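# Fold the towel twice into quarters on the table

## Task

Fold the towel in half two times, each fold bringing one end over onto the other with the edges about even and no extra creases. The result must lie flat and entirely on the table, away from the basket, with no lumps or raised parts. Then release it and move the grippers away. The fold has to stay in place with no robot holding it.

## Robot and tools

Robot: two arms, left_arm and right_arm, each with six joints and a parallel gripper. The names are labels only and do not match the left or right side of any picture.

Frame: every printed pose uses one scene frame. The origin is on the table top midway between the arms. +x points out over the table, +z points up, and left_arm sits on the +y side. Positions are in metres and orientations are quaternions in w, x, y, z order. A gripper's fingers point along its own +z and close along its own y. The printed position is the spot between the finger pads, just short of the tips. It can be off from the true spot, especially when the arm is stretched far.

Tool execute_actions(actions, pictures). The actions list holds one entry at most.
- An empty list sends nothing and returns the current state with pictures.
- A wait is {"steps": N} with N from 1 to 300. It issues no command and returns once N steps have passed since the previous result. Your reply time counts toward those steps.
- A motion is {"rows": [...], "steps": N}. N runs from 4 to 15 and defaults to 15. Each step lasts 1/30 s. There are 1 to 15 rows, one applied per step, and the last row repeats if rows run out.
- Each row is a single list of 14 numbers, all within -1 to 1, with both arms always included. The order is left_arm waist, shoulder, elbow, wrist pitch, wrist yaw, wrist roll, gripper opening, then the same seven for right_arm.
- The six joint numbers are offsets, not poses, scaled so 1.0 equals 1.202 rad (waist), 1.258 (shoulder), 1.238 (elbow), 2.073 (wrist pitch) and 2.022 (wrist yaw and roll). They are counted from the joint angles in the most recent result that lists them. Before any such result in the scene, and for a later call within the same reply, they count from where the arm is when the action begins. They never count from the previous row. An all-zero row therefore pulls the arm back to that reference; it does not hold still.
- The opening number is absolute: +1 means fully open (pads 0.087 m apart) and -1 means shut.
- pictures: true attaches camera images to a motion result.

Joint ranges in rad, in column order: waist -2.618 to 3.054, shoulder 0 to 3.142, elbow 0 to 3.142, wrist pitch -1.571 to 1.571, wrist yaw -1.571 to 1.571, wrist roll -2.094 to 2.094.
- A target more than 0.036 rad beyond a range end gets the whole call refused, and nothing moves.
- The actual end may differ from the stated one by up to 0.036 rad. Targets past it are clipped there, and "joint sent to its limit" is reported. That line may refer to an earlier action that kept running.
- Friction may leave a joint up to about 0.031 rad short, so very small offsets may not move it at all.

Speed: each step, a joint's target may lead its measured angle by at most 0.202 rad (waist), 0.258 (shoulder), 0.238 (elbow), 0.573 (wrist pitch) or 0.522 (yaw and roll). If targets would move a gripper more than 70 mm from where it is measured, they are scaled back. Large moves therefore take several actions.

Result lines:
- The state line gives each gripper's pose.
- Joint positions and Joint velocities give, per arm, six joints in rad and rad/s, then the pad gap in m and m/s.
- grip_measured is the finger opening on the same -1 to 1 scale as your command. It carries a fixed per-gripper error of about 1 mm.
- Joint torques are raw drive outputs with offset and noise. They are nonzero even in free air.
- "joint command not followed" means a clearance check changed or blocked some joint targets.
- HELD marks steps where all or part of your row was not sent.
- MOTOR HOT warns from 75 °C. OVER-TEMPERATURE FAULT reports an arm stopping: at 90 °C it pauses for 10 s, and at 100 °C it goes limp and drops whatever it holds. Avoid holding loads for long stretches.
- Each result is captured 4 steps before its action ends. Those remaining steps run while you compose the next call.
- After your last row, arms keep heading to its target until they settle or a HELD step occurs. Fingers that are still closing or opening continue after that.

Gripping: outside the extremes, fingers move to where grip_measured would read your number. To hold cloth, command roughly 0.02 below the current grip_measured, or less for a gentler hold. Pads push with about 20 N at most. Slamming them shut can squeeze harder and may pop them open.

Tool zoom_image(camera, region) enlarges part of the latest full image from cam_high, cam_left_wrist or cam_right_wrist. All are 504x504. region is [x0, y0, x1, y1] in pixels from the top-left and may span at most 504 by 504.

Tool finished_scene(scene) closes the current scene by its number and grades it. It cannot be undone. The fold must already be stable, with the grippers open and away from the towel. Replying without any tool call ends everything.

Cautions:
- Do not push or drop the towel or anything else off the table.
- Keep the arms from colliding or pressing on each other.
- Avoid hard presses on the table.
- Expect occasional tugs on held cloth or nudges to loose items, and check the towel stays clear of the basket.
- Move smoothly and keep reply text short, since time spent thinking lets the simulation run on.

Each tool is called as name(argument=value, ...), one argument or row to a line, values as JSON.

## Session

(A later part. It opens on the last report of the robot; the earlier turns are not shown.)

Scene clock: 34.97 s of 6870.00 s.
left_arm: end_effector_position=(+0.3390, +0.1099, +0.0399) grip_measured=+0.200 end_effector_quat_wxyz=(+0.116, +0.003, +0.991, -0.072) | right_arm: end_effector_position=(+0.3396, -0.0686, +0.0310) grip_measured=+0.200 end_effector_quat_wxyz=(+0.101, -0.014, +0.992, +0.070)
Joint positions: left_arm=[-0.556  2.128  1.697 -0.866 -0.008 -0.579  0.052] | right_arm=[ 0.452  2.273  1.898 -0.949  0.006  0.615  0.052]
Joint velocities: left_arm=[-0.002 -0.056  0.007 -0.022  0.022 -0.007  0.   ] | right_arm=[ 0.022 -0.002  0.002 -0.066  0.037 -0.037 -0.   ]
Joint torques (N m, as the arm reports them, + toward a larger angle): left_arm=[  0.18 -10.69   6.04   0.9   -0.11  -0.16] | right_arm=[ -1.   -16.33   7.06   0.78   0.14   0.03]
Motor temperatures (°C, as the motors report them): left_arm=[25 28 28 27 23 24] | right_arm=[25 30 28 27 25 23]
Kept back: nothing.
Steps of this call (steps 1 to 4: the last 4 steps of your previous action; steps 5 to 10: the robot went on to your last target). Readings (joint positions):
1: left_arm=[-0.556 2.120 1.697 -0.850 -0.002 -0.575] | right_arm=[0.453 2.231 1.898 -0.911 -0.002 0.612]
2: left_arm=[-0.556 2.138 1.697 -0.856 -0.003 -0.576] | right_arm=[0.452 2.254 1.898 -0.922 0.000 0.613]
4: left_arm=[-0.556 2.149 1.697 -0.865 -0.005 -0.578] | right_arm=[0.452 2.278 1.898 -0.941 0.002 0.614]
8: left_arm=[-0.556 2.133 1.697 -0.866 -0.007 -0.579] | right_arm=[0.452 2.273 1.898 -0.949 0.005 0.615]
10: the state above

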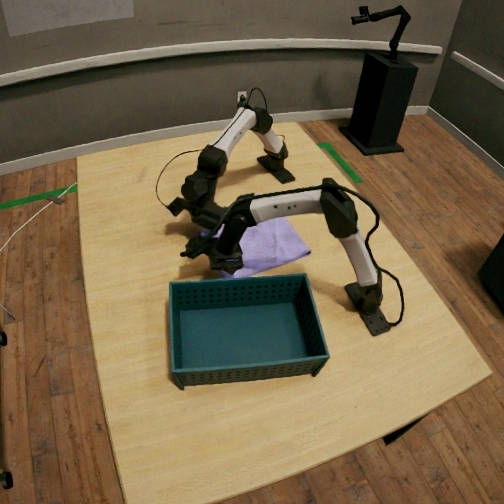

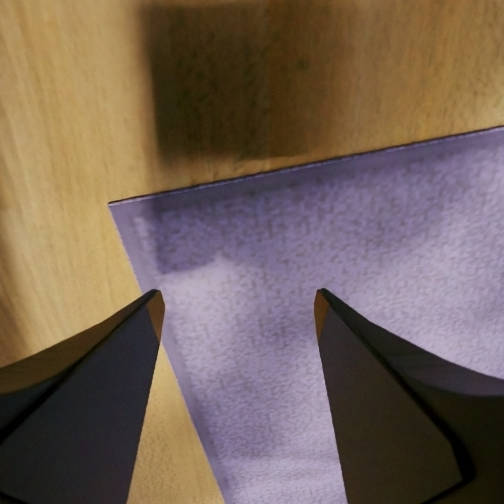

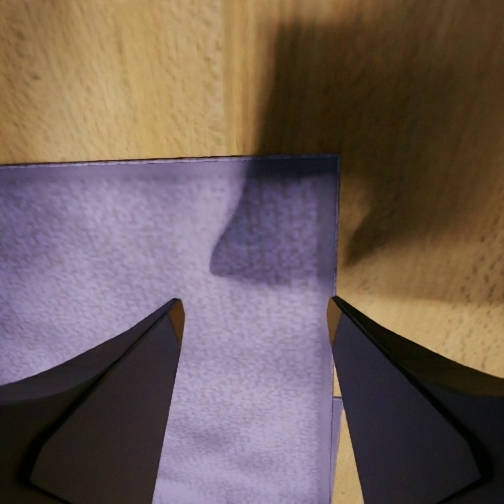

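execute_actions(
  actions=[
    {"rows":[[0.025,0,0,0,0,0,0.2,-0.03,0,0,0.02,0,0,0.2],[0.045,0,0,0,0,0,0.2,-0.058,0,0,0.035,0,0,0.2],[0.045,0,0,0,0,0,0.2,-0.058,0,0,0.035,0,0,0.2],[0.045,0.01,0,0,0,0,0.2,-0.058,0,0,0.035,0,0,0.2],[0.045,0.02,0,0,0,0,0.2,-0.058,0.01,0,0.035,0,0,0.2],[0.045,0.03,0,0,0,0,0.2,-0.058,0.02,0,0.035,0,0,0.2],[0.045,0.04,0,0,0,0,0.2,-0.058,0.03,0,0.035,0,0,0.2],[0.045,0.05,0,0,0,0,0.2,-0.058,0.04,0,0.035,0,0,0.2],[0.045,0.06,0,0,0,0,0.2,-0.058,0.05,0,0.035,0,0,0.2],[0.045,0.068,0,0,0,0,0.2,-0.058,0.052,0,0.035,0,0,0.2]],"steps":15},
  ],
)

execute_actions(
  actions=[
    {"steps":8},
  ],
  pictures=true,
)

Scene clock: 35.70 s of 6870.00 s.
left_arm: end_effector_position=(+0.3491, +0.1308, +0.0212) grip_measured=+0.200 end_effector_quat_wxyz=(+0.099, -0.024, +0.993, -0.057) | right_arm: end_effector_position=(+0.3701, -0.0894, +0.0211) grip_measured=+0.200 end_effector_quat_wxyz=(+0.116, +0.022, +0.990, +0.075)
Joint positions: left_arm=[-0.503  2.173  1.697 -0.866 -0.008 -0.58   0.052] | right_arm=[ 0.379  2.298  1.898 -0.894  0.005  0.615  0.052]
Joint velocities: left_arm=[-0.007  0.383  0.002  0.081  0.037 -0.022  0.   ] | right_arm=[-0.012  0.276  0.007  0.037 -0.066  0.022 -0.001]
Joint torques (N m, as the arm reports them, + toward a larger angle): left_arm=[-0.52 -9.74  5.87  0.9  -0.07 -0.07] | right_arm=[ -0.16 -12.66   6.17   1.09   0.09  -0.04]
Motor temperatures (°C, as the motors report them): left_arm=[25 29 28 27 23 24] | right_arm=[25 31 28 27 25 23]
Steps of this call (steps 1 to 11: the robot went on to your last target; steps 12 to 22: the first 11 steps of this action). Readings (joint positions):
12: left_arm=[-0.554 2.127 1.697 -0.866 -0.009 -0.580] | right_arm=[0.450 2.273 1.898 -0.948 0.007 0.615]
13: left_arm=[-0.549 2.127 1.697 -0.866 -0.008 -0.580] | right_arm=[0.445 2.273 1.898 -0.941 0.006 0.615]
15: left_arm=[-0.532 2.127 1.697 -0.866 -0.007 -0.580] | right_arm=[0.424 2.273 1.898 -0.923 0.004 0.615]
19: left_arm=[-0.504 2.138 1.697 -0.866 -0.008 -0.580] | right_arm=[0.383 2.277 1.898 -0.903 0.005 0.615]
22: the state above

Scene clock: 35.97 s of 6870.00 s.
left_arm: end_effector_position=(+0.3482, +0.1314, +0.0135) grip_measured=+0.200 end_effector_quat_wxyz=(+0.092, -0.024, +0.994, -0.052) | right_arm: end_effector_position=(+0.3698, -0.0893, +0.0144) grip_measured=+0.200 end_effector_quat_wxyz=(+0.111, +0.022, +0.991, +0.073)
Joint positions: left_arm=[-0.503  2.193  1.7   -0.866 -0.008 -0.58   0.052] | right_arm=[ 0.379  2.313  1.899 -0.89   0.003  0.615  0.052]
Joint velocities: left_arm=[-0.032  0.007 -0.002 -0.022  0.007  0.037 -0.001] | right_arm=[-0.007  0.007  0.022 -0.022 -0.022 -0.022  0.   ]
Joint torques (N m, as the arm reports them, + toward a larger angle): left_arm=[-0.44 -9.52  5.88  0.9  -0.07 -0.09] | right_arm=[ -0.01 -12.69   6.49   1.02   0.06  -0.01]
Motor temperatures (°C, as the motors report them): left_arm=[25 29 28 27 23 24] | right_arm=[25 31 28 27 25 23]
Kept back: nothing.
Steps of this call (steps 1 to 4: the last 4 steps of your previous action; steps 5 to 8: the robot went on to your last target). Readings (joint positions):
1: left_arm=[-0.503 2.185 1.697 -0.866 -0.008 -0.580] | right_arm=[0.379 2.307 1.898 -0.894 0.005 0.615]
2: left_arm=[-0.503 2.195 1.698 -0.866 -0.008 -0.580] | right_arm=[0.379 2.314 1.898 -0.893 0.003 0.615]
4: left_arm=[-0.503 2.192 1.700 -0.866 -0.008 -0.580] | right_arm=[0.379 2.313 1.899 -0.890 0.003 0.615]
8: the state above

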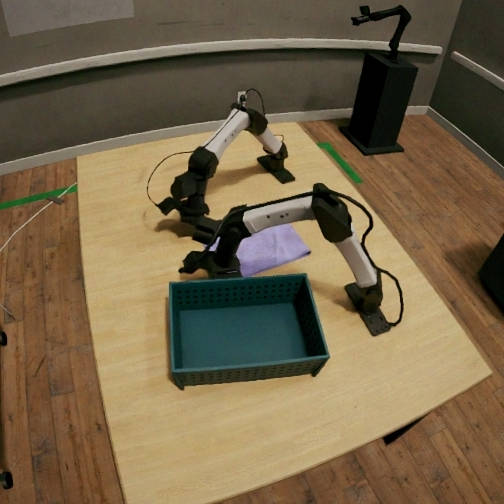

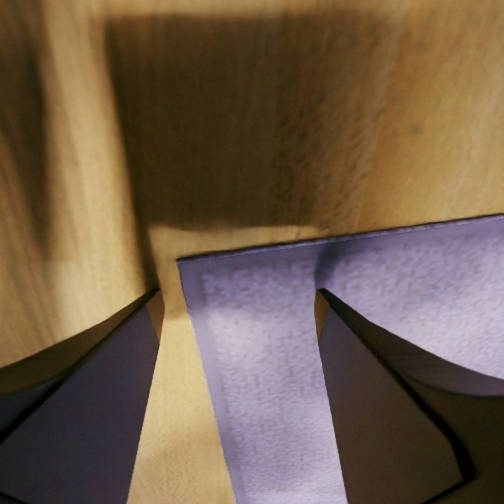

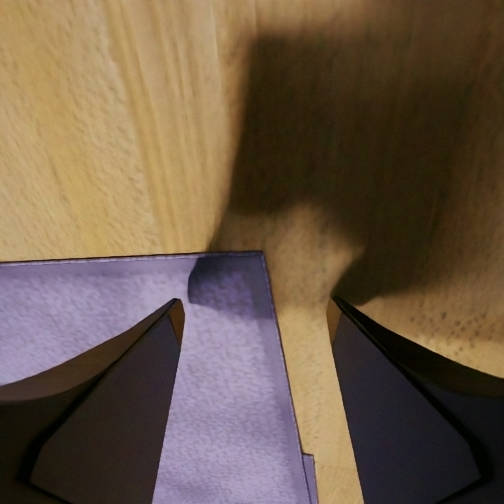

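execute_actions(
  actions=[
    {"rows":[[-0.012,0.025,0,0.01,0,0,0.1,0.012,0.025,0,0.012,0,0,0.1],[-0.015,0.025,0,0.012,0,0,0,0.015,0.025,0,0.014,0,0,0],[-0.018,0.026,0,0.014,0,0,-0.1,0.018,0.026,0,0.016,0,0,-0.1],[-0.021,0.027,0,0.016,0,0,-0.2,0.021,0.027,0,0.018,0,0,-0.2],[-0.024,0.028,0,0.018,0,0,-0.3,0.024,0.028,0,0.02,0,0,-0.3],[-0.027,0.029,0,0.02,0,0,-0.4,0.028,0.029,0,0.022,0,0,-0.4],[-0.03,0.03,0,0.022,0,0,-0.5,0.032,0.03,0,0.024,0,0,-0.5],[-0.033,0.031,0,0.024,0,0,-0.6,0.036,0.031,0,0.026,0,0,-0.6],[-0.036,0.032,0,0.025,0,0,-0.7,0.04,0.032,0,0.028,0,0,-0.7],[-0.038,0.033,0,0.025,0,0,-0.8,0.043,0.033,0,0.03,0,0,-0.8],[-0.04,0.033,0,0.025,0,0,-0.9,0.045,0.033,0,0.03,0,0,-0.9],[-0.04,0.033,0,0.025,0,0,-1,0.045,0.033,0,0.03,0,0,-1]],"steps":15},
  ],
)

execute_actions(
  actions=[
    {"rows":[[0,-0.03,0,0,0,0,-1,0,-0.03,0,0,0,0,-1],[0,-0.05,0,0,0,0,-1,0,-0.05,0,0,0,0,-1],[0,-0.07,-0.01,-0.01,0,0,-1,0,-0.07,-0.01,-0.01,0,0,-1],[0,-0.09,-0.02,-0.02,0,0,-1,0,-0.09,-0.02,-0.02,0,0,-1],[0,-0.11,-0.02,-0.03,0,0,-1,0,-0.11,-0.02,-0.03,0,0,-1]],"steps":15},
  ],
  pictures=true,
)

Scene clock: 36.77 s of 6870.00 s.
left_arm: end_effector_position=(+0.3470, +0.1275, +0.0109) grip_measured=-0.845 end_effector_quat_wxyz=(+0.099, -0.014, +0.994, -0.043) | right_arm: end_effector_position=(+0.3680, -0.0804, +0.0117) grip_measured=-0.845 end_effector_quat_wxyz=(+0.120, +0.010, +0.990, +0.070)
Joint positions: left_arm=[-0.522  2.198  1.7   -0.859 -0.033 -0.578  0.007] | right_arm=[ 0.403  2.32   1.899 -0.872  0.021  0.613  0.007]
Joint velocities: left_arm=[-0.149  0.002 -0.002  0.139  0.066  0.037 -0.095] | right_arm=[ 0.144  0.027  0.007  0.066 -0.022  0.007 -0.095]
Joint torques (N m, as the arm reports them, + toward a larger angle): left_arm=[-2.04 -8.75  5.94  1.01  0.1  -0.1 ] | right_arm=[  1.26 -11.8    6.18   1.19  -0.06   0.05]
Motor temperatures (°C, as the motors report them): left_arm=[25 29 28 27 23 24] | right_arm=[25 31 28 27 25 23]
Steps of this call (steps 1 to 13: the robot went on to your last target; steps 14 to 24: the first 11 steps of this action). Readings (joint positions):
14: left_arm=[-0.503 2.193 1.700 -0.866 -0.009 -0.580] | right_arm=[0.379 2.313 1.899 -0.890 0.005 0.615]
15: left_arm=[-0.503 2.193 1.700 -0.866 -0.012 -0.580] | right_arm=[0.379 2.313 1.899 -0.893 0.010 0.615]
17: left_arm=[-0.504 2.195 1.700 -0.866 -0.017 -0.580] | right_arm=[0.380 2.313 1.899 -0.893 0.014 0.615]
21: left_arm=[-0.512 2.197 1.700 -0.865 -0.031 -0.578] | right_arm=[0.392 2.317 1.899 -0.883 0.020 0.613]
24: the state above

Scene clock: 37.27 s of 6870.00 s.
left_arm: end_effector_position=(+0.3478, +0.1158, +0.0754) grip_measured=-0.976 end_effector_quat_wxyz=(+0.156, -0.006, +0.984, -0.087) | right_arm: end_effector_position=(+0.3637, -0.0734, +0.0705) grip_measured=-1.000 end_effector_quat_wxyz=(+0.160, +0.003, +0.982, +0.102)
Joint positions: left_arm=[-0.54   2.04   1.692 -0.866 -0.024 -0.578  0.001] | right_arm=[ 0.419  2.182  1.883 -0.892  0.017  0.613  0.   ]
Joint velocities: left_arm=[ 0.002 -0.002 -0.002 -0.037 -0.007  0.022 -0.   ] | right_arm=[-0.007 -0.1    0.007  0.007 -0.037  0.007  0.   ]
Joint torques (N m, as the arm reports them, + toward a larger angle): left_arm=[-0.36 -8.66  5.21  0.81 -0.09 -0.05] | right_arm=[ -0.5  -12.98   5.8    0.84  -0.03  -0.07]
Motor temperatures (°C, as the motors report them): left_arm=[25 29 28 27 23 24] | right_arm=[25 31 28 27 25 23]
Steps of this call (steps 1 to 4: the last 4 steps of your previous action; steps 5 to 15: the first 11 steps of this action, its rows measured from where the robot was after step 4). Readings (joint positions):
4: left_arm=[-0.539 2.199 1.700 -0.842 -0.025 -0.578] | right_arm=[0.418 2.320 1.899 -0.856 0.018 0.613]
5: left_arm=[-0.539 2.196 1.700 -0.841 -0.024 -0.578] | right_arm=[0.419 2.318 1.899 -0.855 0.017 0.613]
6: left_arm=[-0.540 2.189 1.700 -0.842 -0.024 -0.578] | right_arm=[0.419 2.314 1.899 -0.856 0.017 0.613]
8: left_arm=[-0.540 2.160 1.697 -0.845 -0.024 -0.578] | right_arm=[0.419 2.293 1.893 -0.861 0.017 0.613]
12: left_arm=[-0.540 2.067 1.692 -0.866 -0.024 -0.578] | right_arm=[0.419 2.213 1.883 -0.891 0.017 0.613]
15: the state above

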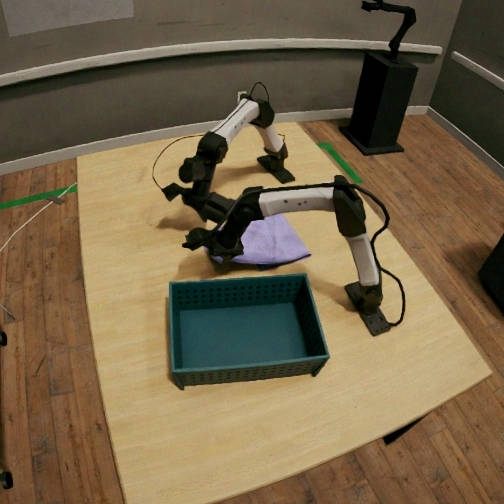

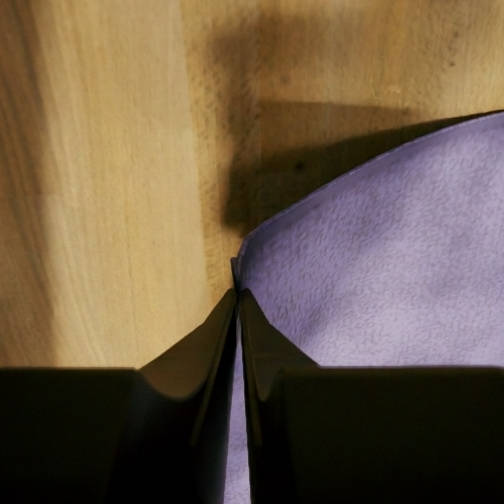

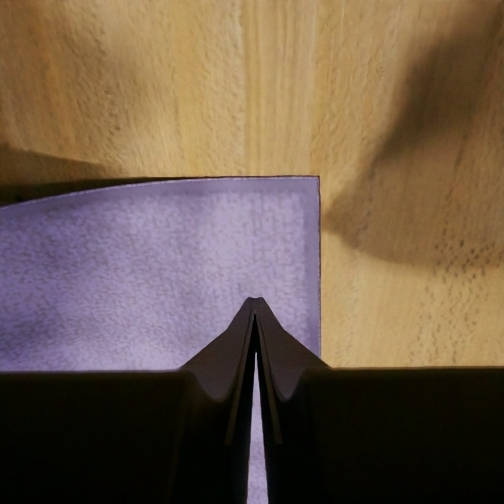

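execute_actions(
  actions=[
    {"rows":[[0,0.01,0,0,0,0,-1,0.01,0.02,0,0.02,0,-0.08,0.3],[0,0.02,0,0,0,0,-1,0.02,0.035,0,0.03,0,-0.16,0.3],[0,0.03,0,0,0,0,-1,0.025,0.05,0,0.04,0,-0.16,0.3],[0,0.04,0,0,0,0,-1,0.025,0.065,0,0.04,0,-0.16,0.3],[0,0.05,0,0,0,0,-1,0.025,0.075,0,0.04,0,-0.16,0.3],[0,0.05,0,0,0,0,-1,0.025,0.085,0,0.04,0,-0.16,0.3],[0,0.05,0,0,0,0,-1,0.025,0.095,0,0.04,0,-0.16,0.3],[0,0.05,0,0,0,0,-1,0.025,0.1,0,0.04,0,-0.16,0.3],[0,0.05,0,0,0,0,-1,0.025,0.105,0,0.04,0,-0.16,0.3],[0,0.05,0,0,0,0,-1,0.025,0.11,0,0.04,0,-0.16,0.3],[0,0.05,0,0,0,0,-1,0.025,0.115,0,0.04,0,-0.16,0.3],[0,0.05,0,0,0,0,-1,0.025,0.122,0,0.04,0,-0.16,0.3]],"steps":15},
  ],
)

execute_actions(
  actions=[
    {"steps":8},
  ],
  pictures=true,
)

Scene clock: 37.97 s of 6870.00 s.
left_arm: end_effector_position=(+0.3434, +0.1187, +0.0528) grip_measured=-0.976 end_effector_quat_wxyz=(+0.130, -0.006, +0.989, -0.070) | right_arm: end_effector_position=(+0.3640, -0.0724, +0.0153) grip_measured=+0.300 end_effector_quat_wxyz=(+0.145, -0.148, +0.976, +0.066)
Joint positions: left_arm=[-0.54   2.093  1.692 -0.876 -0.024 -0.578  0.001] | right_arm=[ 0.442  2.303  1.883 -0.832  0.017  0.331  0.057]
Joint velocities: left_arm=[-0.017  0.056 -0.002  0.037  0.037 -0.007 -0.001] | right_arm=[-0.007  0.335 -0.012 -0.022  0.051 -0.256 -0.   ]
Joint torques (N m, as the arm reports them, + toward a larger angle): left_arm=[-0.41 -9.87  6.16  1.12 -0.08 -0.06] | right_arm=[  0.19 -14.52   6.31   1.13   0.02  -0.11]
Motor temperatures (°C, as the motors report them): left_arm=[25 29 28 27 23 24] | right_arm=[25 32 28 27 25 23]
Steps of this call (steps 1 to 4: the last 4 steps of your previous action; steps 5 to 10: the robot went on to your last target; steps 11 to 21: the first 11 steps of this action). Readings (joint positions):
11: left_arm=[-0.540 2.044 1.692 -0.880 -0.024 -0.578] | right_arm=[0.419 2.180 1.883 -0.903 0.017 0.593]
12: left_arm=[-0.540 2.044 1.692 -0.880 -0.024 -0.578] | right_arm=[0.420 2.183 1.883 -0.896 0.017 0.544]
14: left_arm=[-0.540 2.048 1.692 -0.879 -0.024 -0.578] | right_arm=[0.425 2.195 1.883 -0.867 0.017 0.455]
18: left_arm=[-0.540 2.078 1.692 -0.876 -0.024 -0.578] | right_arm=[0.439 2.257 1.883 -0.835 0.017 0.362]
21: the state above

Scene clock: 38.23 s of 6870.00 s.
left_arm: end_effector_position=(+0.3435, +0.1186, +0.0525) grip_measured=-0.976 end_effector_quat_wxyz=(+0.129, -0.006, +0.989, -0.070) | right_arm: end_effector_position=(+0.3659, -0.0714, +0.0141) grip_measured=+0.300 end_effector_quat_wxyz=(+0.148, -0.160, +0.974, +0.067)
Joint positions: left_arm=[-0.54   2.093  1.692 -0.876 -0.024 -0.578  0.001] | right_arm=[ 0.442  2.307  1.885 -0.822  0.016  0.306  0.057]
Joint velocities: left_arm=[-0.017 -0.007 -0.002  0.081 -0.037 -0.081 -0.001] | right_arm=[-0.002  0.002 -0.002 -0.037 -0.154 -0.037 -0.   ]
Joint torques (N m, as the arm reports them, + toward a larger angle): left_arm=[-0.53 -9.82  6.19  1.09 -0.04 -0.08] | right_arm=[  0.2  -12.05   6.3    1.16   0.03  -0.11]
Motor temperatures (°C, as the motors report them): left_arm=[25 30 28 27 23 24] | right_arm=[25 32 28 27 25 23]
Kept back: nothing.
Steps of this call (steps 1 to 4: the last 4 steps of your previous action; steps 5 to 8: the robot went on to your last target). Readings (joint positions):
1: left_arm=[-0.540 2.093 1.692 -0.876 -0.024 -0.578] | right_arm=[0.442 2.310 1.885 -0.832 0.017 0.325]
2: left_arm=[-0.540 2.093 1.692 -0.876 -0.024 -0.578] | right_arm=[0.442 2.307 1.885 -0.830 0.017 0.321]
4: left_arm=[-0.540 2.093 1.692 -0.876 -0.024 -0.578] | right_arm=[0.442 2.307 1.885 -0.825 0.017 0.314]
8: the state above

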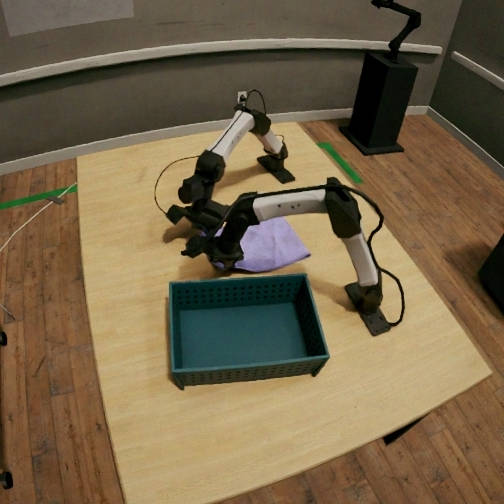

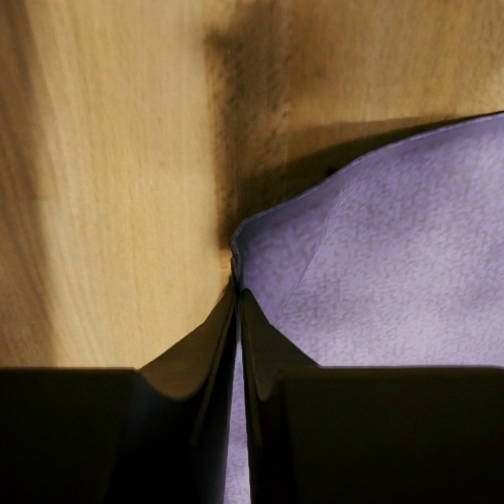

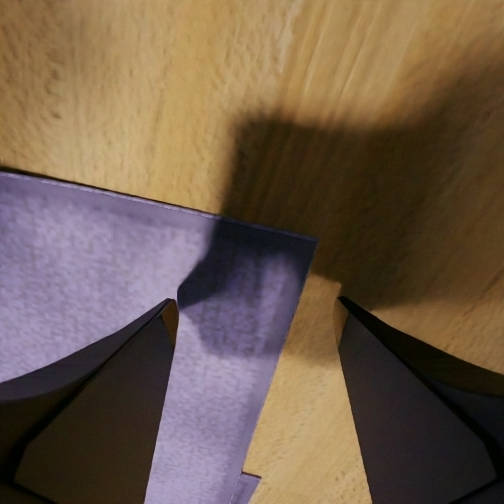

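execute_actions(
  actions=[
    {"rows":[[0,0,0,0,0,0,-1,0,0.035,0,0.01,0,0,0.15],[0,0,0,0,0,0,-1,0,0.035,0,0.01,0,0,0],[0,0,0,0,0,0,-1,0,0.035,0,0.01,0,0,-0.15],[0,0,0,0,0,0,-1,0,0.035,0,0.01,0,0,-0.3],[0,0,0,0,0,0,-1,0,0.035,0,0.01,0,0,-0.45],[0,0,0,0,0,0,-1,0,0.035,0,0.01,0,0,-0.6],[0,0,0,0,0,0,-1,0,0.035,0,0.01,0,0,-0.75],[0,0,0,0,0,0,-1,0,0.035,0,0.01,0,0,-0.9],[0,0,0,0,0,0,-1,0,0.035,0,0.01,0,0,-1],[0,0,0,0,0,0,-1,0,0.035,0,0.01,0,0,-1],[0,0,0,0,0,0,-1,0,0.035,0,0.01,0,0,-1],[0,0,0,0,0,0,-1,0,-0.03,0,0,0,0,-1],[0,0,0,0,0,0,-1,0,-0.05,0,0,0,0,-1],[0,0,0,0,0,0,-1,0,-0.07,0,-0.02,0,0,-1],[0,0,0,0,0,0,-1,0,-0.08,0,-0.03,0,0,-1]],"steps":15},
  ],
)

execute_actions(
  actions=[
    {"steps":12},
  ],
  pictures=true,
)

Scene clock: 38.90 s of 6870.00 s.
left_arm: end_effector_position=(+0.3435, +0.1186, +0.0525) grip_measured=-0.976 end_effector_quat_wxyz=(+0.129, -0.006, +0.989, -0.070) | right_arm: end_effector_position=(+0.3696, -0.0745, +0.0123) grip_measured=-1.000 end_effector_quat_wxyz=(+0.153, -0.159, +0.973, +0.060)
Joint positions: left_arm=[-0.54   2.093  1.692 -0.876 -0.024 -0.578  0.001] | right_arm=[ 0.439  2.312  1.885 -0.816  0.031  0.302  0.   ]
Joint velocities: left_arm=[ 0.002  0.007 -0.002 -0.037 -0.037  0.022 -0.   ] | right_arm=[-0.002 -0.017  0.017 -0.007 -0.022 -0.007  0.   ]
Joint torques (N m, as the arm reports them, + toward a larger angle): left_arm=[ -0.53 -10.36   6.22   0.99  -0.09  -0.05] | right_arm=[ -0.26 -11.5    6.22   1.08  -0.13   0.05]
Motor temperatures (°C, as the motors report them): left_arm=[25 30 28 27 23 24] | right_arm=[25 32 28 27 25 23]
Steps of this call (steps 1 to 9: the robot went on to your last target; steps 10 to 20: the first 11 steps of this action). Readings (joint positions):
10: left_arm=[-0.540 2.093 1.692 -0.876 -0.024 -0.578] | right_arm=[0.442 2.307 1.885 -0.822 0.016 0.303]
11: left_arm=[-0.540 2.093 1.692 -0.876 -0.024 -0.578] | right_arm=[0.442 2.309 1.885 -0.822 0.020 0.303]
13: left_arm=[-0.540 2.093 1.692 -0.876 -0.024 -0.578] | right_arm=[0.440 2.310 1.885 -0.824 0.035 0.302]
17: left_arm=[-0.540 2.093 1.692 -0.876 -0.024 -0.578] | right_arm=[0.439 2.312 1.885 -0.822 0.032 0.302]
20: the state above

Scene clock: 39.30 s of 6870.00 s.
left_arm: end_effector_position=(+0.3435, +0.1186, +0.0525) grip_measured=-0.976 end_effector_quat_wxyz=(+0.129, -0.006, +0.989, -0.070) | right_arm: end_effector_position=(+0.3668, -0.0752, +0.0573) grip_measured=-1.000 end_effector_quat_wxyz=(+0.177, -0.158, +0.968, +0.076)
Joint positions: left_arm=[-0.54   2.093  1.692 -0.876 -0.024 -0.578  0.001] | right_arm=[ 0.439  2.211  1.885 -0.859  0.025  0.302  0.   ]
Joint velocities: left_arm=[ 0.002 -0.012 -0.007  0.007 -0.037 -0.022  0.001] | right_arm=[-0.002  0.002 -0.002 -0.125 -0.037 -0.007  0.   ]
Joint torques (N m, as the arm reports them, + toward a larger angle): left_arm=[ -0.55 -10.43   6.11   0.98  -0.09  -0.1 ] | right_arm=[ -0.09 -14.43   6.58   0.94  -0.02   0.04]
Motor temperatures (°C, as the motors report them): left_arm=[25 30 28 27 23 24] | right_arm=[25 32 28 27 25 23]
Kept back: nothing.
Steps of this call (steps 1 to 4: the last 4 steps of your previous action; steps 5 to 12: the robot went on to your last target). Readings (joint positions):
1: left_arm=[-0.540 2.093 1.692 -0.876 -0.024 -0.578] | right_arm=[0.439 2.308 1.885 -0.816 0.031 0.302]
2: left_arm=[-0.540 2.093 1.692 -0.876 -0.024 -0.578] | right_arm=[0.439 2.303 1.885 -0.818 0.030 0.302]
4: left_arm=[-0.540 2.093 1.692 -0.876 -0.024 -0.578] | right_arm=[0.439 2.282 1.885 -0.833 0.027 0.302]
8: left_arm=[-0.540 2.093 1.692 -0.876 -0.024 -0.578] | right_arm=[0.439 2.225 1.885 -0.856 0.025 0.302]
12: the state above

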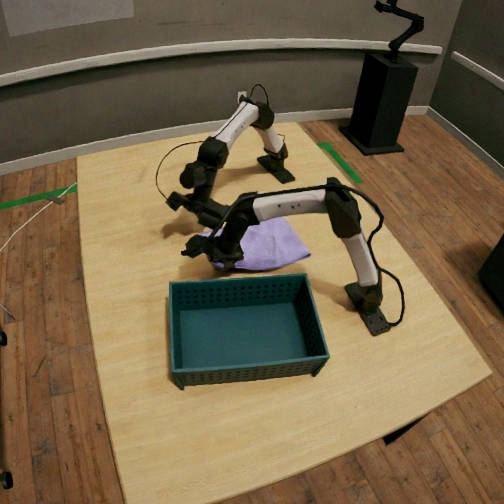

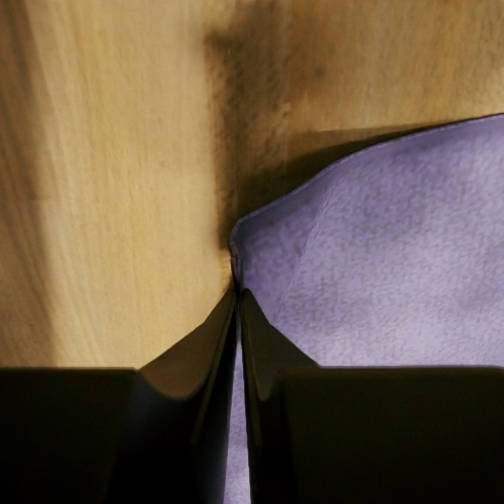

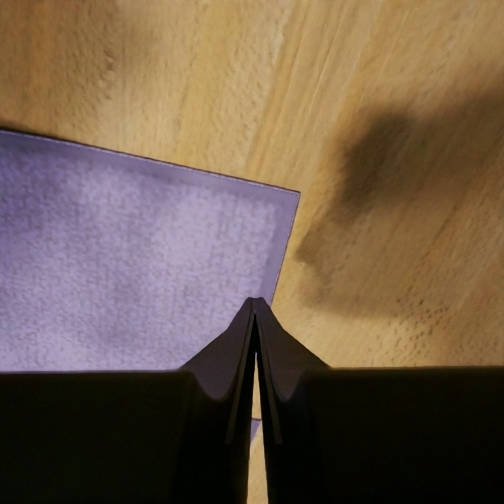

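execute_actions(
  actions=[
    {"rows":[[0,0,0,0,0,0,-1,0.02,0,0,0.02,-0.018,-0.08,0.4],[0,0,0,0,0,0,-1,0.037,0.01,0,0.03,-0.018,-0.165,0.4],[0,0,0,0,0,0,-1,0.037,0.02,0,0.033,-0.018,-0.165,0.4],[0,0,0,0,0,0,-1,0.037,0.03,0,0.033,-0.018,-0.165,0.4],[0,0,0,0,0,0,-1,0.037,0.04,0,0.033,-0.018,-0.165,0.4],[0,0,0,0,0,0,-1,0.037,0.05,0,0.033,-0.018,-0.165,0.4],[0,0,0,0,0,0,-1,0.037,0.06,0,0.033,-0.018,-0.165,0.4],[0,0,0,0,0,0,-1,0.037,0.07,0,0.033,-0.018,-0.165,0.4],[0,0,0,0,0,0,-1,0.037,0.078,0,0.033,-0.018,-0.165,0.4],[0,0,0,0,0,0,-1,0.037,0.085,0,0.033,-0.018,-0.165,0.4],[0,0,0,0,0,0,-1,0.037,0.09,0,0.033,-0.018,-0.165,0.4],[0,0,0,0,0,0,-1,0.037,0.1,0,0.033,-0.018,-0.165,0.4]],"steps":15},
  ],
)

execute_actions(
  actions=[
    {"steps":8},
  ],
  pictures=true,
)

Scene clock: 40.00 s of 6870.00 s.
left_arm: end_effector_position=(+0.3435, +0.1186, +0.0525) grip_measured=-0.976 end_effector_quat_wxyz=(+0.129, -0.006, +0.989, -0.070) | right_arm: end_effector_position=(+0.3634, -0.0612, +0.0269) grip_measured=+0.400 end_effector_quat_wxyz=(+0.172, -0.320, +0.930, +0.063)
Joint positions: left_arm=[-0.54   2.093  1.692 -0.876 -0.024 -0.578  0.001] | right_arm=[ 0.48   2.281  1.885 -0.807 -0.003  0.01   0.061]
Joint velocities: left_arm=[-0.012 -0.002 -0.007 -0.037 -0.007  0.037  0.   ] | right_arm=[ 0.012  0.427 -0.007 -0.007 -0.007 -0.183  0.   ]
Joint torques (N m, as the arm reports them, + toward a larger angle): left_arm=[ -0.49 -10.45   6.11   1.    -0.1   -0.09] | right_arm=[ -0.32 -13.3    6.48   1.24  -0.1   -0.06]
Motor temperatures (°C, as the motors report them): left_arm=[25 30 28 27 23 24] | right_arm=[25 32 28 27 25 23]
Steps of this call (steps 1 to 10: the robot went on to your last target; steps 11 to 21: the first 11 steps of this action). Readings (joint positions):
11: left_arm=[-0.540 2.093 1.692 -0.876 -0.024 -0.578] | right_arm=[0.439 2.211 1.885 -0.869 0.021 0.281]
12: left_arm=[-0.540 2.093 1.692 -0.876 -0.024 -0.578] | right_arm=[0.442 2.211 1.885 -0.862 0.018 0.231]
14: left_arm=[-0.540 2.093 1.692 -0.876 -0.024 -0.578] | right_arm=[0.453 2.212 1.885 -0.843 0.012 0.139]
18: left_arm=[-0.540 2.093 1.692 -0.876 -0.024 -0.578] | right_arm=[0.478 2.238 1.885 -0.813 0.001 0.043]
21: the state above

Scene clock: 40.27 s of 6870.00 s.
left_arm: end_effector_position=(+0.3435, +0.1186, +0.0525) grip_measured=-0.976 end_effector_quat_wxyz=(+0.129, -0.006, +0.989, -0.070) | right_arm: end_effector_position=(+0.3634, -0.0618, +0.0128) grip_measured=+0.400 end_effector_quat_wxyz=(+0.162, -0.333, +0.927, +0.058)
Joint positions: left_arm=[-0.54   2.093  1.692 -0.876 -0.024 -0.578  0.001] | right_arm=[ 0.48   2.312  1.887 -0.798 -0.006 -0.016  0.061]
Joint velocities: left_arm=[-0.002  0.002 -0.002  0.051 -0.037  0.022 -0.001] | right_arm=[ 0.017  0.007 -0.007 -0.066  0.007 -0.037  0.   ]
Joint torques (N m, as the arm reports them, + toward a larger angle): left_arm=[ -0.47 -10.44   6.17   1.03  -0.06  -0.09] | right_arm=[ -0.19 -12.96   6.39   1.04  -0.09  -0.07]
Motor temperatures (°C, as the motors report them): left_arm=[25 30 28 26 23 24] | right_arm=[25 32 28 27 25 23]
Kept back: nothing.
Steps of this call (steps 1 to 4: the last 4 steps of your previous action; steps 5 to 8: the robot went on to your last target). Readings (joint positions):
1: left_arm=[-0.540 2.093 1.692 -0.876 -0.024 -0.578] | right_arm=[0.480 2.296 1.885 -0.807 -0.003 0.004]
2: left_arm=[-0.540 2.093 1.692 -0.876 -0.024 -0.578] | right_arm=[0.480 2.309 1.885 -0.807 -0.003 -0.001]
4: left_arm=[-0.540 2.093 1.692 -0.876 -0.024 -0.578] | right_arm=[0.480 2.312 1.887 -0.804 -0.004 -0.008]
8: the state above

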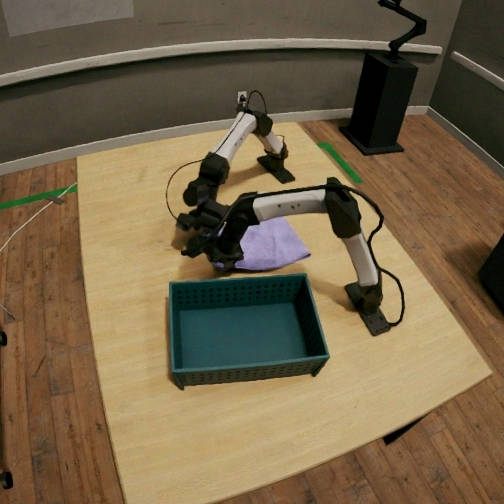

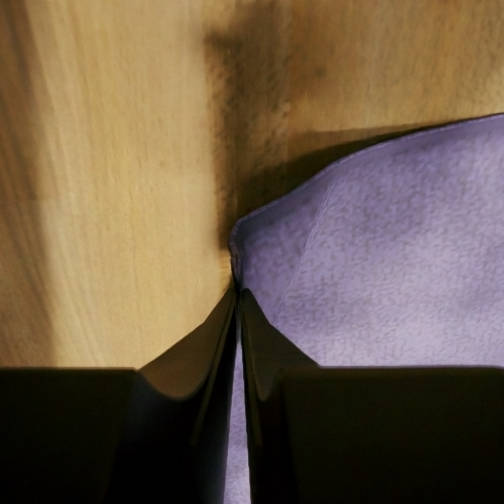

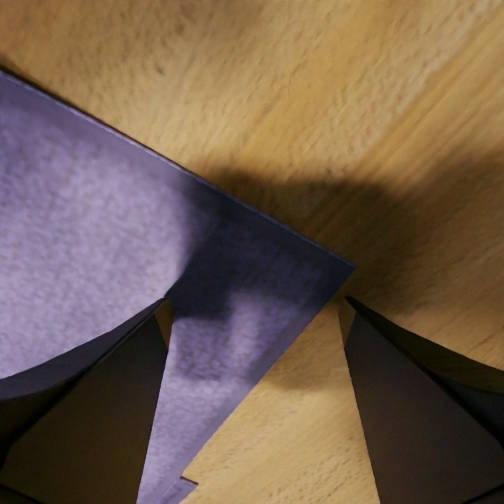

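execute_actions(
  actions=[
    {"rows":[[0,0,0,0,0,0,-1,0,0.03,0,0,0,0,0.25],[0,0,0,0,0,0,-1,0,0.03,0,0,0,0,0.1],[0,0,0,0,0,0,-1,0,0.03,0,0,0,0,-0.05],[0,0,0,0,0,0,-1,0,0.03,0,0,0,0,-0.2],[0,0,0,0,0,0,-1,0,0.03,0,0,0,0,-0.35],[0,0,0,0,0,0,-1,0,0.03,0,0,0,0,-0.5],[0,0,0,0,0,0,-1,0,0.03,0,0,0,0,-0.65],[0,0,0,0,0,0,-1,0,0.03,0,0,0,0,-0.8],[0,0,0,0,0,0,-1,0,0.03,0,0,0,0,-0.9],[0,0,0,0,0,0,-1,0,0.03,0,0,0,0,-1],[0,0,0,0,0,0,-1,0,0.03,0,0,0,0,-1],[0,0,0,0,0,0,-1,0,0.03,0,0,0,0,-1],[0,0,0,0,0,0,-1,0,-0.03,0,0,0,0,-1],[0,0,0,0,0,0,-1,0,-0.06,0,-0.02,0,0,-1],[0,0,0,0,0,0,-1,0,-0.08,0,-0.03,0,0,-1]],"steps":15},
  ],
)

execute_actions(
  actions=[
    {"steps":13},
  ],
  pictures=true,
)

Scene clock: 40.87 s of 6870.00 s.
left_arm: end_effector_position=(+0.3435, +0.1186, +0.0525) grip_measured=-0.976 end_effector_quat_wxyz=(+0.129, -0.006, +0.989, -0.070) | right_arm: end_effector_position=(+0.3630, -0.0588, +0.0131) grip_measured=-0.903 end_effector_quat_wxyz=(+0.163, -0.335, +0.926, +0.066)
Joint positions: left_arm=[-0.54   2.093  1.692 -0.876 -0.024 -0.578  0.001] | right_arm=[ 0.481  2.312  1.887 -0.792 -0.02  -0.018  0.004]
Joint velocities: left_arm=[ 0.002  0.007 -0.002  0.022 -0.022 -0.007  0.   ] | right_arm=[ 0.007  0.002  0.007 -0.037  0.022 -0.007 -0.025]
Joint torques (N m, as the arm reports them, + toward a larger angle): left_arm=[ -0.48 -10.48   6.12   1.    -0.07  -0.09] | right_arm=[ -0.38 -11.64   6.44   1.     0.15   0.04]
Motor temperatures (°C, as the motors report them): left_arm=[25 30 28 26 23 24] | right_arm=[25 33 28 27 25 23]
Steps of this call (steps 1 to 7: the robot went on to your last target; steps 8 to 18: the first 11 steps of this action). Readings (joint positions):
8: left_arm=[-0.540 2.093 1.692 -0.876 -0.024 -0.578] | right_arm=[0.480 2.312 1.887 -0.798 -0.008 -0.020]
9: left_arm=[-0.540 2.093 1.692 -0.876 -0.024 -0.578] | right_arm=[0.480 2.312 1.887 -0.798 -0.009 -0.020]
11: left_arm=[-0.540 2.093 1.692 -0.876 -0.024 -0.578] | right_arm=[0.480 2.312 1.887 -0.798 -0.010 -0.020]
15: left_arm=[-0.540 2.093 1.692 -0.876 -0.024 -0.578] | right_arm=[0.480 2.312 1.887 -0.796 -0.013 -0.019]
18: the state above

Scene clock: 41.30 s of 6870.00 s.
left_arm: end_effector_position=(+0.3433, +0.1185, +0.0526) grip_measured=-0.976 end_effector_quat_wxyz=(+0.129, -0.006, +0.989, -0.070) | right_arm: end_effector_position=(+0.3609, -0.0604, +0.0561) grip_measured=-0.945 end_effector_quat_wxyz=(+0.188, -0.334, +0.921, +0.075)
Joint positions: left_arm=[-0.54   2.093  1.692 -0.876 -0.023 -0.578  0.001] | right_arm=[ 0.481  2.217  1.887 -0.833 -0.021 -0.018  0.002]
Joint velocities: left_arm=[ 0.002  0.002  0.007 -0.066 -0.007 -0.022 -0.   ] | right_arm=[ 0.017  0.017  0.007 -0.139 -0.022  0.051 -0.   ]
Joint torques (N m, as the arm reports them, + toward a larger angle): left_arm=[ -0.48 -10.41   6.19   1.    -0.07  -0.07] | right_arm=[ -0.32 -14.56   6.48   1.03   0.17   0.02]
Motor temperatures (°C, as the motors report them): left_arm=[25 31 28 26 23 24] | right_arm=[25 33 28 27 25 23]
Kept back: nothing.
Steps of this call (steps 1 to 4: the last 4 steps of your previous action; steps 5 to 13: the robot went on to your last target). Readings (joint positions):
1: left_arm=[-0.540 2.093 1.692 -0.876 -0.024 -0.578] | right_arm=[0.481 2.312 1.887 -0.792 -0.021 -0.018]
2: left_arm=[-0.540 2.093 1.692 -0.876 -0.023 -0.578] | right_arm=[0.481 2.308 1.887 -0.792 -0.021 -0.018]
4: left_arm=[-0.540 2.093 1.692 -0.876 -0.023 -0.578] | right_arm=[0.481 2.290 1.887 -0.804 -0.021 -0.018]
8: left_arm=[-0.540 2.093 1.692 -0.876 -0.023 -0.578] | right_arm=[0.481 2.234 1.887 -0.827 -0.021 -0.018]
13: the state above

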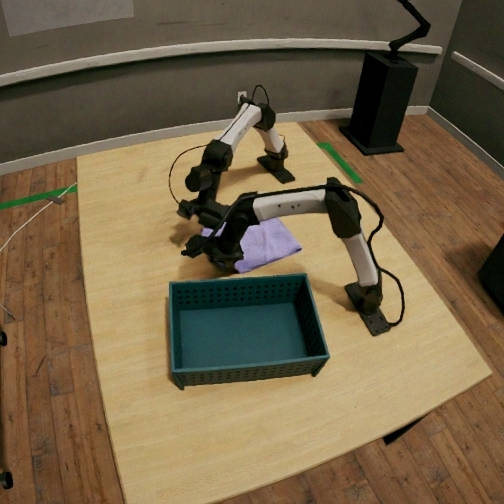

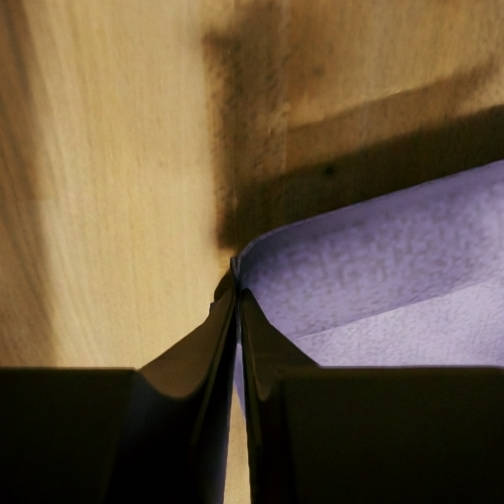

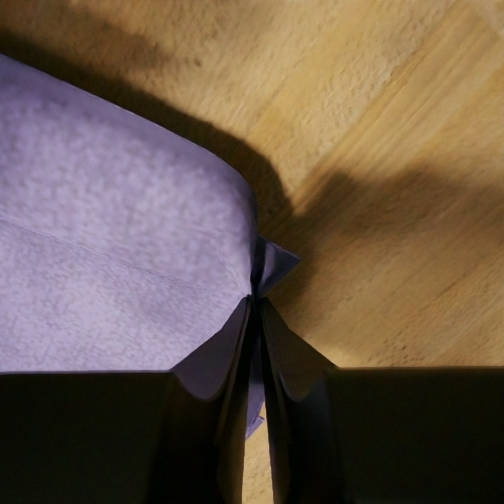

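execute_actions(
  actions=[
    {"rows":[[-0.01,-0.035,-0.015,-0.005,0,-0.01,-1,0.01,-0.035,-0.017,-0.01,0,0.01,-1],[-0.02,-0.07,-0.03,-0.01,0,-0.02,-1,0.02,-0.07,-0.034,-0.015,0,0.02,-1],[-0.03,-0.105,-0.045,-0.015,0,-0.025,-1,0.03,-0.1,-0.05,-0.02,0,0.03,-1],[-0.04,-0.14,-0.06,-0.02,0,-0.03,-1,0.04,-0.135,-0.067,-0.03,0,0.04,-1],[-0.05,-0.175,-0.075,-0.025,0,-0.035,-1,0.05,-0.17,-0.084,-0.035,0,0.05,-1],[-0.06,-0.21,-0.09,-0.03,0,-0.04,-1,0.06,-0.205,-0.1,-0.04,0,0.06,-1],[-0.07,-0.245,-0.105,-0.035,0,-0.05,-1,0.07,-0.24,-0.118,-0.05,0,0.07,-1],[-0.082,-0.28,-0.12,-0.04,0,-0.055,-1,0.082,-0.27,-0.135,-0.055,0,0.08,-1],[-0.094,-0.315,-0.135,-0.045,0,-0.06,-1,0.094,-0.305,-0.152,-0.06,0,0.09,-1],[-0.106,-0.35,-0.15,-0.045,0,-0.07,-1,0.107,-0.34,-0.17,-0.065,0,0.1,-1],[-0.119,-0.385,-0.165,-0.045,0,-0.075,-1,0.12,-0.375,-0.185,-0.07,0,0.11,-1],[-0.132,-0.42,-0.18,-0.045,0,-0.08,-1,0.133,-0.41,-0.2,-0.072,0,0.11,-1],[-0.145,-0.455,-0.195,-0.045,0,-0.085,-1,0.147,-0.44,-0.22,-0.072,0,0.11,-1],[-0.158,-0.49,-0.21,-0.045,0,-0.085,-1,0.16,-0.475,-0.236,-0.072,0,0.11,-1]],"steps":15},
  ],
)

execute_actions(
  actions=[
    {"steps":10},
  ],
  pictures=true,
)

Scene clock: 42.33 s of 6870.00 s.
left_arm: end_effector_position=(+0.2778, +0.1048, +0.1684) grip_measured=-0.976 end_effector_quat_wxyz=(+0.206, +0.002, +0.967, -0.152) | right_arm: end_effector_position=(+0.2781, -0.0599, +0.1564) grip_measured=-0.945 end_effector_quat_wxyz=(+0.226, -0.317, +0.913, +0.120)
Joint positions: left_arm=[-0.65   1.687  1.55  -0.916 -0.021 -0.67   0.001] | right_arm=[ 0.589  1.845  1.708 -0.916 -0.021  0.118  0.002]
Joint velocities: left_arm=[-0.447 -1.448 -0.457 -0.022  0.051 -0.315 -0.   ] | right_arm=[ 0.466 -1.482 -0.505 -0.3    0.007  0.579 -0.   ]
Joint torques (N m, as the arm reports them, + toward a larger angle): left_arm=[-1.1  -6.78  4.32  1.   -0.07 -0.12] | right_arm=[  0.05 -11.68   5.05   1.     0.01   0.02]
Motor temperatures (°C, as the motors report them): left_arm=[25 31 28 26 23 24] | right_arm=[25 34 28 27 25 23]
Steps of this call (steps 1 to 20: the robot went on to your last target; steps 21 to 31: the first 11 steps of this action). Readings (joint positions):
21: left_arm=[-0.540 2.090 1.692 -0.876 -0.022 -0.580] | right_arm=[0.481 2.215 1.886 -0.841 -0.021 -0.016]
22: left_arm=[-0.541 2.081 1.688 -0.876 -0.022 -0.586] | right_arm=[0.482 2.207 1.878 -0.840 -0.021 -0.011]
24: left_arm=[-0.551 2.029 1.657 -0.877 -0.021 -0.601] | right_arm=[0.490 2.165 1.841 -0.846 -0.021 0.009]
28: left_arm=[-0.603 1.842 1.592 -0.902 -0.021 -0.637] | right_arm=[0.539 1.999 1.759 -0.889 -0.021 0.066]
31: the state above

Scene clock: 42.67 s of 6870.00 s.
left_arm: end_effector_position=(+0.2283, +0.1082, +0.2185) grip_measured=-0.976 end_effector_quat_wxyz=(+0.238, +0.007, +0.949, -0.205) | right_arm: end_effector_position=(+0.2212, -0.0682, +0.2139) grip_measured=-0.945 end_effector_quat_wxyz=(+0.260, -0.319, +0.897, +0.162)
Joint positions: left_arm=[-0.724  1.458  1.465 -0.94  -0.021 -0.732  0.001] | right_arm=[ 0.67   1.605  1.617 -0.959 -0.022  0.186  0.002]
Joint velocities: left_arm=[-0.007  0.022 -0.164 -0.037  0.007 -0.007  0.   ] | right_arm=[-0.007 -0.002 -0.164 -0.168 -0.022 -0.022 -0.001]
Joint torques (N m, as the arm reports them, + toward a larger angle): left_arm=[-0.97 -4.31  4.79  1.34 -0.08 -0.14] | right_arm=[-0.44 -6.73  5.82  1.32  0.01  0.08]
Motor temperatures (°C, as the motors report them): left_arm=[25 31 28 26 23 24] | right_arm=[25 34 28 27 25 23]
Kept back: nothing.
Steps of this call (steps 1 to 4: the last 4 steps of your previous action; steps 5 to 10: the robot went on to your last target). Readings (joint positions):
1: left_arm=[-0.665 1.638 1.534 -0.918 -0.021 -0.682] | right_arm=[0.605 1.795 1.691 -0.924 -0.021 0.133]
2: left_arm=[-0.680 1.591 1.517 -0.920 -0.021 -0.693] | right_arm=[0.622 1.747 1.673 -0.930 -0.021 0.145]
4: left_arm=[-0.709 1.508 1.484 -0.927 -0.021 -0.710] | right_arm=[0.652 1.661 1.638 -0.942 -0.021 0.163]
8: left_arm=[-0.724 1.457 1.475 -0.939 -0.021 -0.728] | right_arm=[0.670 1.605 1.628 -0.957 -0.022 0.181]
10: the state above

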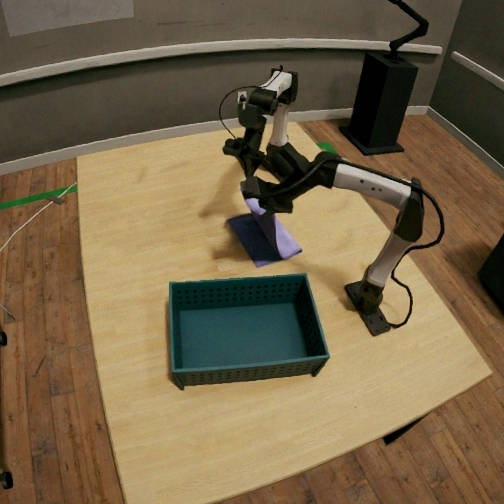

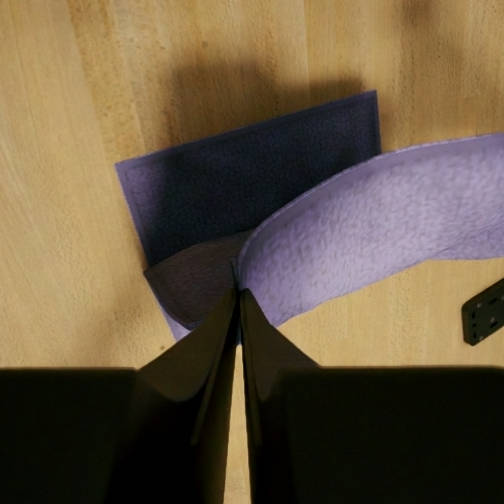

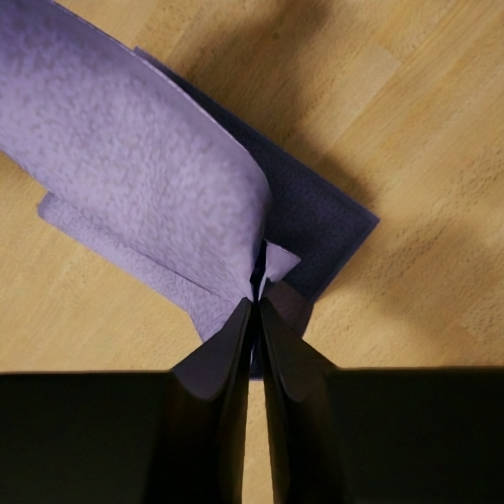

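execute_actions(
  actions=[
    {"rows":[[-0.025,-0.02,-0.02,0,0,-0.02,-1,0.015,-0.03,-0.025,0,0,0.015,-1],[-0.05,-0.04,-0.04,-0.01,0,-0.04,-1,0.03,-0.06,-0.05,-0.01,0,0.03,-1],[-0.08,-0.06,-0.06,-0.01,0,-0.06,-1,0.05,-0.09,-0.075,-0.02,0,0.045,-1],[-0.11,-0.08,-0.08,-0.015,0,-0.08,-1,0.07,-0.12,-0.1,-0.025,0,0.06,-1],[-0.14,-0.1,-0.1,-0.02,0,-0.1,-1,0.09,-0.15,-0.125,-0.03,0,0.075,-1],[-0.175,-0.115,-0.115,-0.025,0,-0.12,-1,0.115,-0.18,-0.15,-0.035,0,0.09,-1],[-0.21,-0.13,-0.13,-0.025,0,-0.14,-1,0.14,-0.205,-0.175,-0.04,0,0.105,-1],[-0.25,-0.145,-0.145,-0.025,0,-0.16,-1,0.17,-0.23,-0.2,-0.045,0,0.12,-1],[-0.29,-0.16,-0.16,-0.025,0,-0.18,-1,0.2,-0.255,-0.225,-0.048,0,0.135,-1],[-0.33,-0.17,-0.175,-0.025,0,-0.2,-1,0.23,-0.28,-0.245,-0.048,0,0.15,-1],[-0.37,-0.18,-0.185,-0.025,0,-0.22,-1,0.26,-0.3,-0.265,-0.048,0,0.165,-1],[-0.41,-0.185,-0.195,-0.025,0,-0.24,-1,0.29,-0.315,-0.285,-0.048,0,0.18,-1],[-0.45,-0.19,-0.205,-0.025,0,-0.255,-1,0.32,-0.33,-0.3,-0.048,0,0.195,-1],[-0.48,-0.195,-0.215,-0.025,0,-0.27,-1,0.345,-0.34,-0.315,-0.048,0,0.21,-1],[-0.51,-0.195,-0.22,-0.025,0,-0.27,-1,0.37,-0.35,-0.325,-0.048,0,0.21,-1]],"steps":15},
  ],
)

execute_actions(
  actions=[
    {"steps":16},
  ],
  pictures=true,
)

Scene clock: 43.57 s of 6870.00 s.
left_arm: end_effector_position=(+0.0955, +0.0757, +0.2184) grip_measured=-0.976 end_effector_quat_wxyz=(+0.164, +0.042, +0.948, -0.270) | right_arm: end_effector_position=(+0.0957, -0.0924, +0.2150) grip_measured=-0.945 end_effector_quat_wxyz=(+0.212, -0.335, +0.893, +0.211)
Joint positions: left_arm=[-1.08   1.262  1.291 -0.959 -0.024 -1.012  0.001] | right_arm=[ 0.914  1.293  1.352 -1.022 -0.02   0.394  0.002]
Joint velocities: left_arm=[-1.341 -0.447 -0.481 -0.022 -0.081 -1.033 -0.   ] | right_arm=[ 1.013 -0.96  -0.755 -0.154  0.051  0.711 -0.001]
Joint torques (N m, as the arm reports them, + toward a larger angle): left_arm=[-0.95 -4.04  4.81  1.27 -0.05 -0.14] | right_arm=[-0.05 -5.32  5.38  1.15 -0.01  0.03]
Motor temperatures (°C, as the motors report them): left_arm=[25 31 28 26 23 24] | right_arm=[25 34 28 27 25 23]
Steps of this call (steps 1 to 16: the robot went on to your last target; steps 17 to 27: the first 11 steps of this action). Readings (joint positions):
17: left_arm=[-0.726 1.462 1.454 -0.948 -0.022 -0.745] | right_arm=[0.671 1.605 1.607 -0.972 -0.022 0.197]
18: left_arm=[-0.734 1.456 1.451 -0.947 -0.023 -0.755] | right_arm=[0.673 1.598 1.599 -0.968 -0.021 0.204]
20: left_arm=[-0.779 1.422 1.424 -0.945 -0.027 -0.792] | right_arm=[0.696 1.556 1.552 -0.970 -0.019 0.230]
24: left_arm=[-0.939 1.320 1.343 -0.955 -0.026 -0.907] | right_arm=[0.806 1.406 1.433 -1.001 -0.019 0.316]
27: the state above

Scene clock: 44.10 s of 6870.00 s.
left_arm: end_effector_position=(+0.0103, +0.0665, +0.2043) grip_measured=-0.976 end_effector_quat_wxyz=(+0.081, +0.045, +0.956, -0.278) | right_arm: end_effector_position=(+0.0239, -0.1055, +0.1990) grip_measured=-0.945 end_effector_quat_wxyz=(+0.152, -0.334, +0.901, +0.230)
Joint positions: left_arm=[-1.331  1.224  1.214 -0.973 -0.015 -1.262  0.001] | right_arm=[ 1.106  1.185  1.227 -1.055 -0.024  0.595  0.002]
Joint velocities: left_arm=[-0.012  0.007 -0.007  0.022  0.007 -0.037  0.001] | right_arm=[ 0.007 -0.002  0.002 -0.007 -0.081  0.007 -0.002]
Joint torques (N m, as the arm reports them, + toward a larger angle): left_arm=[-0.99 -4.43  5.08  1.26 -0.13 -0.16] | right_arm=[ 0.41 -5.32  5.4   1.26  0.    0.06]
Motor temperatures (°C, as the motors report them): left_arm=[25 31 28 26 23 24] | right_arm=[25 33 28 27 25 23]
Kept back: nothing.
Steps of this call (steps 1 to 4: the last 4 steps of your previous action; steps 5 to 16: the robot went on to your last target). Readings (joint positions):
1: left_arm=[-1.128 1.248 1.276 -0.960 -0.024 -1.049] | right_arm=[0.950 1.263 1.327 -1.028 -0.020 0.422]
2: left_arm=[-1.176 1.238 1.262 -0.961 -0.023 -1.086] | right_arm=[0.986 1.237 1.303 -1.032 -0.020 0.450]
4: left_arm=[-1.265 1.226 1.237 -0.963 -0.022 -1.151] | right_arm=[1.054 1.200 1.262 -1.040 -0.021 0.503]
8: left_arm=[-1.331 1.224 1.214 -0.971 -0.015 -1.221] | right_arm=[1.106 1.185 1.229 -1.054 -0.024 0.561]
16: the state above

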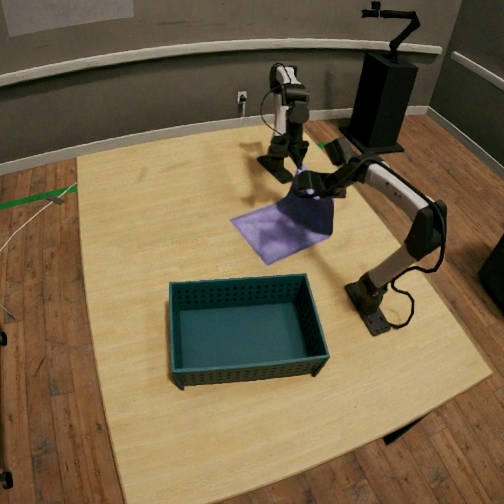

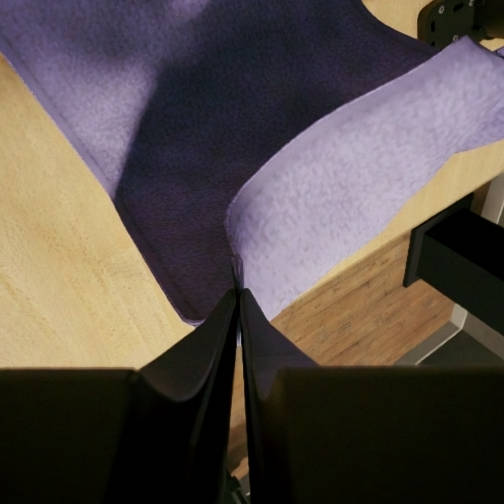

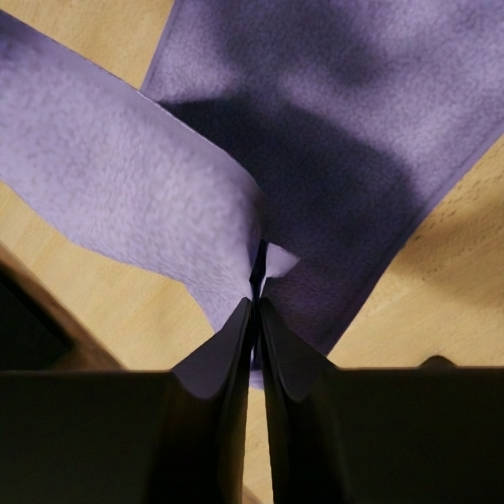

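execute_actions(
  actions=[
    {"rows":[[0.02,0,-0.022,0.017,0,0.005,-1,-0.018,0.007,-0.017,0.02,0,-0.012,-1],[0.04,0.005,-0.043,0.034,0,0.01,-1,-0.036,0.015,-0.035,0.04,0,-0.024,-1],[0.056,0.008,-0.065,0.05,0,0.015,-1,-0.054,0.022,-0.052,0.057,0,-0.036,-1],[0.075,0.011,-0.087,0.067,0,0.02,-1,-0.072,0.03,-0.07,0.075,0,-0.05,-1],[0.094,0.014,-0.108,0.084,0,0.025,-1,-0.09,0.037,-0.087,0.094,0,-0.06,-1],[0.112,0.017,-0.13,0.1,0,0.03,-1,-0.108,0.045,-0.105,0.113,0,-0.073,-1],[0.131,0.02,-0.152,0.118,0,0.035,-1,-0.127,0.052,-0.122,0.13,0,-0.085,-1],[0.15,0.022,-0.173,0.134,0,0.04,-1,-0.145,0.06,-0.14,0.15,0,-0.1,-1],[0.169,0.025,-0.195,0.15,0,0.045,-1,-0.163,0.067,-0.157,0.17,0,-0.11,-1],[0.188,0.028,-0.217,0.168,0,0.05,-1,-0.18,0.075,-0.175,0.188,0,-0.12,-1],[0.206,0.03,-0.238,0.168,0,0.055,-1,-0.2,0.082,-0.192,0.188,0,-0.134,-1],[0.225,0.033,-0.26,0.168,0,0.055,-1,-0.217,0.09,-0.21,0.188,0,-0.146,-1]],"steps":15},
  ],
)

Scene clock: 45.07 s of 6870.00 s.
left_arm: end_effector_position=(+0.0733, +0.0719, +0.1428) grip_measured=-0.976 end_effector_quat_wxyz=(+0.115, -0.019, +0.958, -0.262) | right_arm: end_effector_position=(+0.0889, -0.0993, +0.1408) grip_measured=-0.945 end_effector_quat_wxyz=(+0.191, -0.323, +0.905, +0.202)
Joint positions: left_arm=[-1.132  1.241  0.989 -0.74  -0.014 -1.197  0.001] | right_arm=[ 0.915  1.252  1.041 -0.798 -0.026  0.429  0.002]
Joint velocities: left_arm=[ 0.628  0.134 -0.764  0.755 -0.037  0.286  0.   ] | right_arm=[-0.608  0.335 -0.632  0.784  0.051 -0.667 -0.   ]
Joint torques (N m, as the arm reports them, + toward a larger angle): left_arm=[ 0.29 -2.98  5.08  1.41 -0.11  0.03] | right_arm=[-1.3  -3.15  5.46  1.44  0.07 -0.12]
Motor temperatures (°C, as the motors report them): left_arm=[25 31 28 26 23 24] | right_arm=[25 33 28 27 25 23]
Steps of this call (steps 1 to 15: the robot went on to your last target; steps 16 to 18: nothing new was sent; steps 19 to 29: the first 11 steps of this action). Readings (joint positions):
19: left_arm=[-1.330 1.224 1.214 -0.971 -0.015 -1.268] | right_arm=[1.105 1.185 1.227 -1.053 -0.024 0.599]
20: left_arm=[-1.323 1.224 1.210 -0.962 -0.014 -1.265] | right_arm=[1.099 1.185 1.222 -1.043 -0.025 0.591]
22: left_arm=[-1.291 1.224 1.182 -0.922 -0.013 -1.254] | right_arm=[1.069 1.186 1.195 -1.003 -0.025 0.566]
26: left_arm=[-1.200 1.227 1.073 -0.823 -0.013 -1.224] | right_arm=[0.981 1.215 1.110 -0.894 -0.026 0.494]
29: the state above


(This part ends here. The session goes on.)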